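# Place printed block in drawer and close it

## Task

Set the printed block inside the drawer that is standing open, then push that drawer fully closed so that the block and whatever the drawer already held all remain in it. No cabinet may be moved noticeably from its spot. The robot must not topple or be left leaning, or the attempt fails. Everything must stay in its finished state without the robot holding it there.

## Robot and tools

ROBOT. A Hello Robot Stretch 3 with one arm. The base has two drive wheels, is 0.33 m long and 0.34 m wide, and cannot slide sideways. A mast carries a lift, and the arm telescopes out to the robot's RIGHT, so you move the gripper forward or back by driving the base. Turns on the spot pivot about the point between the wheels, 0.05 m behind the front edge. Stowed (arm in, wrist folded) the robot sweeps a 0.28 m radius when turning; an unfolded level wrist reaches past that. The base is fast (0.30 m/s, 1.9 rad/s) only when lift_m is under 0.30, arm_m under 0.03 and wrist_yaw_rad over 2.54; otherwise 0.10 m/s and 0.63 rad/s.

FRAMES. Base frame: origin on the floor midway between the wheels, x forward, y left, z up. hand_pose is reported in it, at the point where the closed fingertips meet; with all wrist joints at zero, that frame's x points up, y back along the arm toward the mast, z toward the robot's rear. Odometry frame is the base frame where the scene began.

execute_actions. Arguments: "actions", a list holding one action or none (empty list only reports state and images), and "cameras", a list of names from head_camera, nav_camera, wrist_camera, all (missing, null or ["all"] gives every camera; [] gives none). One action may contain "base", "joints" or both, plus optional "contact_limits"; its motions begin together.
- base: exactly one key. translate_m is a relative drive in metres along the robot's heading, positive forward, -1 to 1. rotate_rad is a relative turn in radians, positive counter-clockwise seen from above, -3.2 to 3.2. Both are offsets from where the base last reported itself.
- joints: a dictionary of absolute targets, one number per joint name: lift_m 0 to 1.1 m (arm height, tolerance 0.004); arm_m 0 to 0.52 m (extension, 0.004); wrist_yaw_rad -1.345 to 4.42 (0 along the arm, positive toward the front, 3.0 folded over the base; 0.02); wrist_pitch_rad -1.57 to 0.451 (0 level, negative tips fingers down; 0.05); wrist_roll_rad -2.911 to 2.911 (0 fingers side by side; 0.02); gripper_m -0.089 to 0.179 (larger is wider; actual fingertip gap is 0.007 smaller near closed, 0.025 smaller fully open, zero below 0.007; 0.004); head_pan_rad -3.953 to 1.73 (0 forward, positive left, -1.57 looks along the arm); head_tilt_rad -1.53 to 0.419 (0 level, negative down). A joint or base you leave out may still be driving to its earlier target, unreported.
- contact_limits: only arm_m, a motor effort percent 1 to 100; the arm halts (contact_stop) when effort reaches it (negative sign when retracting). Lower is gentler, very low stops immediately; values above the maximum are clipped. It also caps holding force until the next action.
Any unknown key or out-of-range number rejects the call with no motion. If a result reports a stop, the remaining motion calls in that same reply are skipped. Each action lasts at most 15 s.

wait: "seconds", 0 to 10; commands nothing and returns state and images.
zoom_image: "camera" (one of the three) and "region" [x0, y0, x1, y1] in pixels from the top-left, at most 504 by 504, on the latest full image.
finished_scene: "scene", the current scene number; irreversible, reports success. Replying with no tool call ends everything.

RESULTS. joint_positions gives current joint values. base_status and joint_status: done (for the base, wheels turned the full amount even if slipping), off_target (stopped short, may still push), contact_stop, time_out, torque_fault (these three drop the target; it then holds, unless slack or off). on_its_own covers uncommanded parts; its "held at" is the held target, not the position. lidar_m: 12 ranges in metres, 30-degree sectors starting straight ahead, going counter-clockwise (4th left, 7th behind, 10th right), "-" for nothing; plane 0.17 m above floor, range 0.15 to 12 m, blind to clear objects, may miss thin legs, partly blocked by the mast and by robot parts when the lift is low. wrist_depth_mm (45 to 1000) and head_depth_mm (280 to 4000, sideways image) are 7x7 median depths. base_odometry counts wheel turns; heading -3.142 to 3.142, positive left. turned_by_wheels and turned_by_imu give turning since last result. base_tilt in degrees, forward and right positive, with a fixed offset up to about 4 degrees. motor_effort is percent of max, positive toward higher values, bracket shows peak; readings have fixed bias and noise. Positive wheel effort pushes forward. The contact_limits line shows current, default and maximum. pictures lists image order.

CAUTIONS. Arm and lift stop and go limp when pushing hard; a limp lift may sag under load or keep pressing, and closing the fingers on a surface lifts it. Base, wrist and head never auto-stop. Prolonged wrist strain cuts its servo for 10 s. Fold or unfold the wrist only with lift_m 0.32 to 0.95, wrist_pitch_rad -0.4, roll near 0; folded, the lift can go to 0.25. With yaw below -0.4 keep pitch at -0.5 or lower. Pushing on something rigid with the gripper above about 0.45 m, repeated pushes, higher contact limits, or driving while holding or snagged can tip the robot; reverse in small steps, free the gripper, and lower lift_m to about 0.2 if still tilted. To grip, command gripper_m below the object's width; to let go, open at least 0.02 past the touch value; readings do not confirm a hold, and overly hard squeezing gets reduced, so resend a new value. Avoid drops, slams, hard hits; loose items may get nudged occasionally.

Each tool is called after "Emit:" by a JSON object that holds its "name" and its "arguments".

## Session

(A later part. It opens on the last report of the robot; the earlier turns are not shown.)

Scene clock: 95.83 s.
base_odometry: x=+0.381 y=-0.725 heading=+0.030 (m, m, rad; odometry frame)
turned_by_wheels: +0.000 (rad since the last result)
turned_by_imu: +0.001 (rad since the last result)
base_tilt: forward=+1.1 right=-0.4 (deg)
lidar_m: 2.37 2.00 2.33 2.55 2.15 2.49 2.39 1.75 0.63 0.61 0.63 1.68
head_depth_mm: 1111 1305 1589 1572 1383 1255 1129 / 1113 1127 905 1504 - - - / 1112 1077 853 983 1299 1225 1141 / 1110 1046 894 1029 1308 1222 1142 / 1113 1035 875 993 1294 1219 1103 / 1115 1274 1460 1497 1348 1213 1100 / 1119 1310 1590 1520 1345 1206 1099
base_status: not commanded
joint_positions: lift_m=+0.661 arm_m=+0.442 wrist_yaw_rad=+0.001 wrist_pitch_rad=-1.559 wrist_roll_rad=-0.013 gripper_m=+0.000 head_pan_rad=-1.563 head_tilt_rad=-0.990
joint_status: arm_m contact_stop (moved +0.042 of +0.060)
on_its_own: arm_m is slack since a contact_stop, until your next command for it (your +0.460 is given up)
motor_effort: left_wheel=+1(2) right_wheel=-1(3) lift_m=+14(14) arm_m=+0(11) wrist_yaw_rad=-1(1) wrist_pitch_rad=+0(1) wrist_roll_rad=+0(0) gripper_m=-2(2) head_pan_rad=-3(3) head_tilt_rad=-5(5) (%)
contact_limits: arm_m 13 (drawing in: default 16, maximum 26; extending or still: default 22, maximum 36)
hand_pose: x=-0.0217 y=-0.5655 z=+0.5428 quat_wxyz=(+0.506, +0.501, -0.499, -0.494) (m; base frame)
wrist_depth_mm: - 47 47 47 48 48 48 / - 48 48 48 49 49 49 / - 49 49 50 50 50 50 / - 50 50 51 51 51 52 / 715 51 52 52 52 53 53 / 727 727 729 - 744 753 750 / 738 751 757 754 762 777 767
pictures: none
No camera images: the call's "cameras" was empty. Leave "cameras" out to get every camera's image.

Emit:
{"name": "execute_actions", "arguments": {"actions": [{"joints":{"arm_m":0.3}}], "cameras": ["head_camera"]}}

Scene clock: 99.23 s.
base_odometry: x=+0.381 y=-0.725 heading=+0.030 (m, m, rad; odometry frame)
turned_by_wheels: +0.000 (rad since the last result)
turned_by_imu: +0.001 (rad since the last result)
base_tilt: forward=+1.1 right=-0.4 (deg)
lidar_m: 2.37 2.00 2.32 2.56 2.16 2.49 2.39 1.75 0.63 0.61 0.63 1.68
head_depth_mm: 1114 1308 1595 1568 1384 1241 1124 / 1112 1110 913 - - - - / 1113 1052 932 1065 1305 1231 1147 / 1110 1047 902 966 1321 1219 1141 / 1113 1037 882 993 1296 1222 1101 / 1119 1280 1464 1503 1352 1216 1100 / 1120 1316 1593 1522 1348 1207 1096
base_status: not commanded
joint_positions: lift_m=+0.661 arm_m=+0.300 wrist_yaw_rad=+0.001 wrist_pitch_rad=-1.559 wrist_roll_rad=-0.013 gripper_m=+0.000 head_pan_rad=-1.563 head_tilt_rad=-0.990
joint_status: all done
motor_effort: left_wheel=+1(1) right_wheel=-1(1) lift_m=+14(13) arm_m=-2(5) wrist_yaw_rad=-1(1) wrist_pitch_rad=+0(0) wrist_roll_rad=+0(0) gripper_m=-1(2) head_pan_rad=-3(3) head_tilt_rad=-6(6) (%)
hand_pose: x=-0.0217 y=-0.4241 z=+0.5428 quat_wxyz=(+0.506, +0.501, -0.499, -0.494) (m; base frame)
wrist_depth_mm: 652 650 361 365 360 445 674 / 655 685 671 665 672 690 678 / 680 700 685 704 705 699 703 / 685 691 702 708 710 726 724 / 726 718 718 723 722 732 725 / 749 742 746 - 750 745 759 / 743 750 762 - 776 773 759
pictures: head_camera (sideways: a quarter turn clockwise sets it upright)
Images, in order (width x height): head_camera 896x504.

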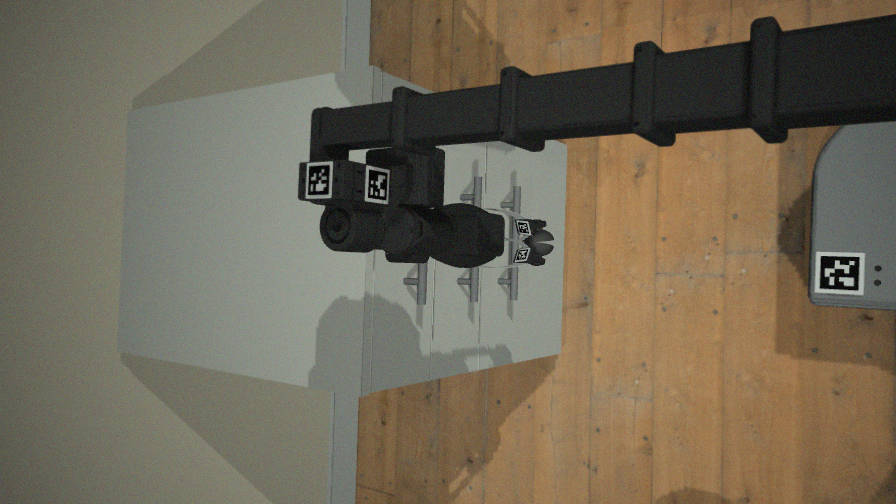

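Emit:
{"name": "finished_scene", "arguments": {"scene": 2}}

The scene is finished: the task was done.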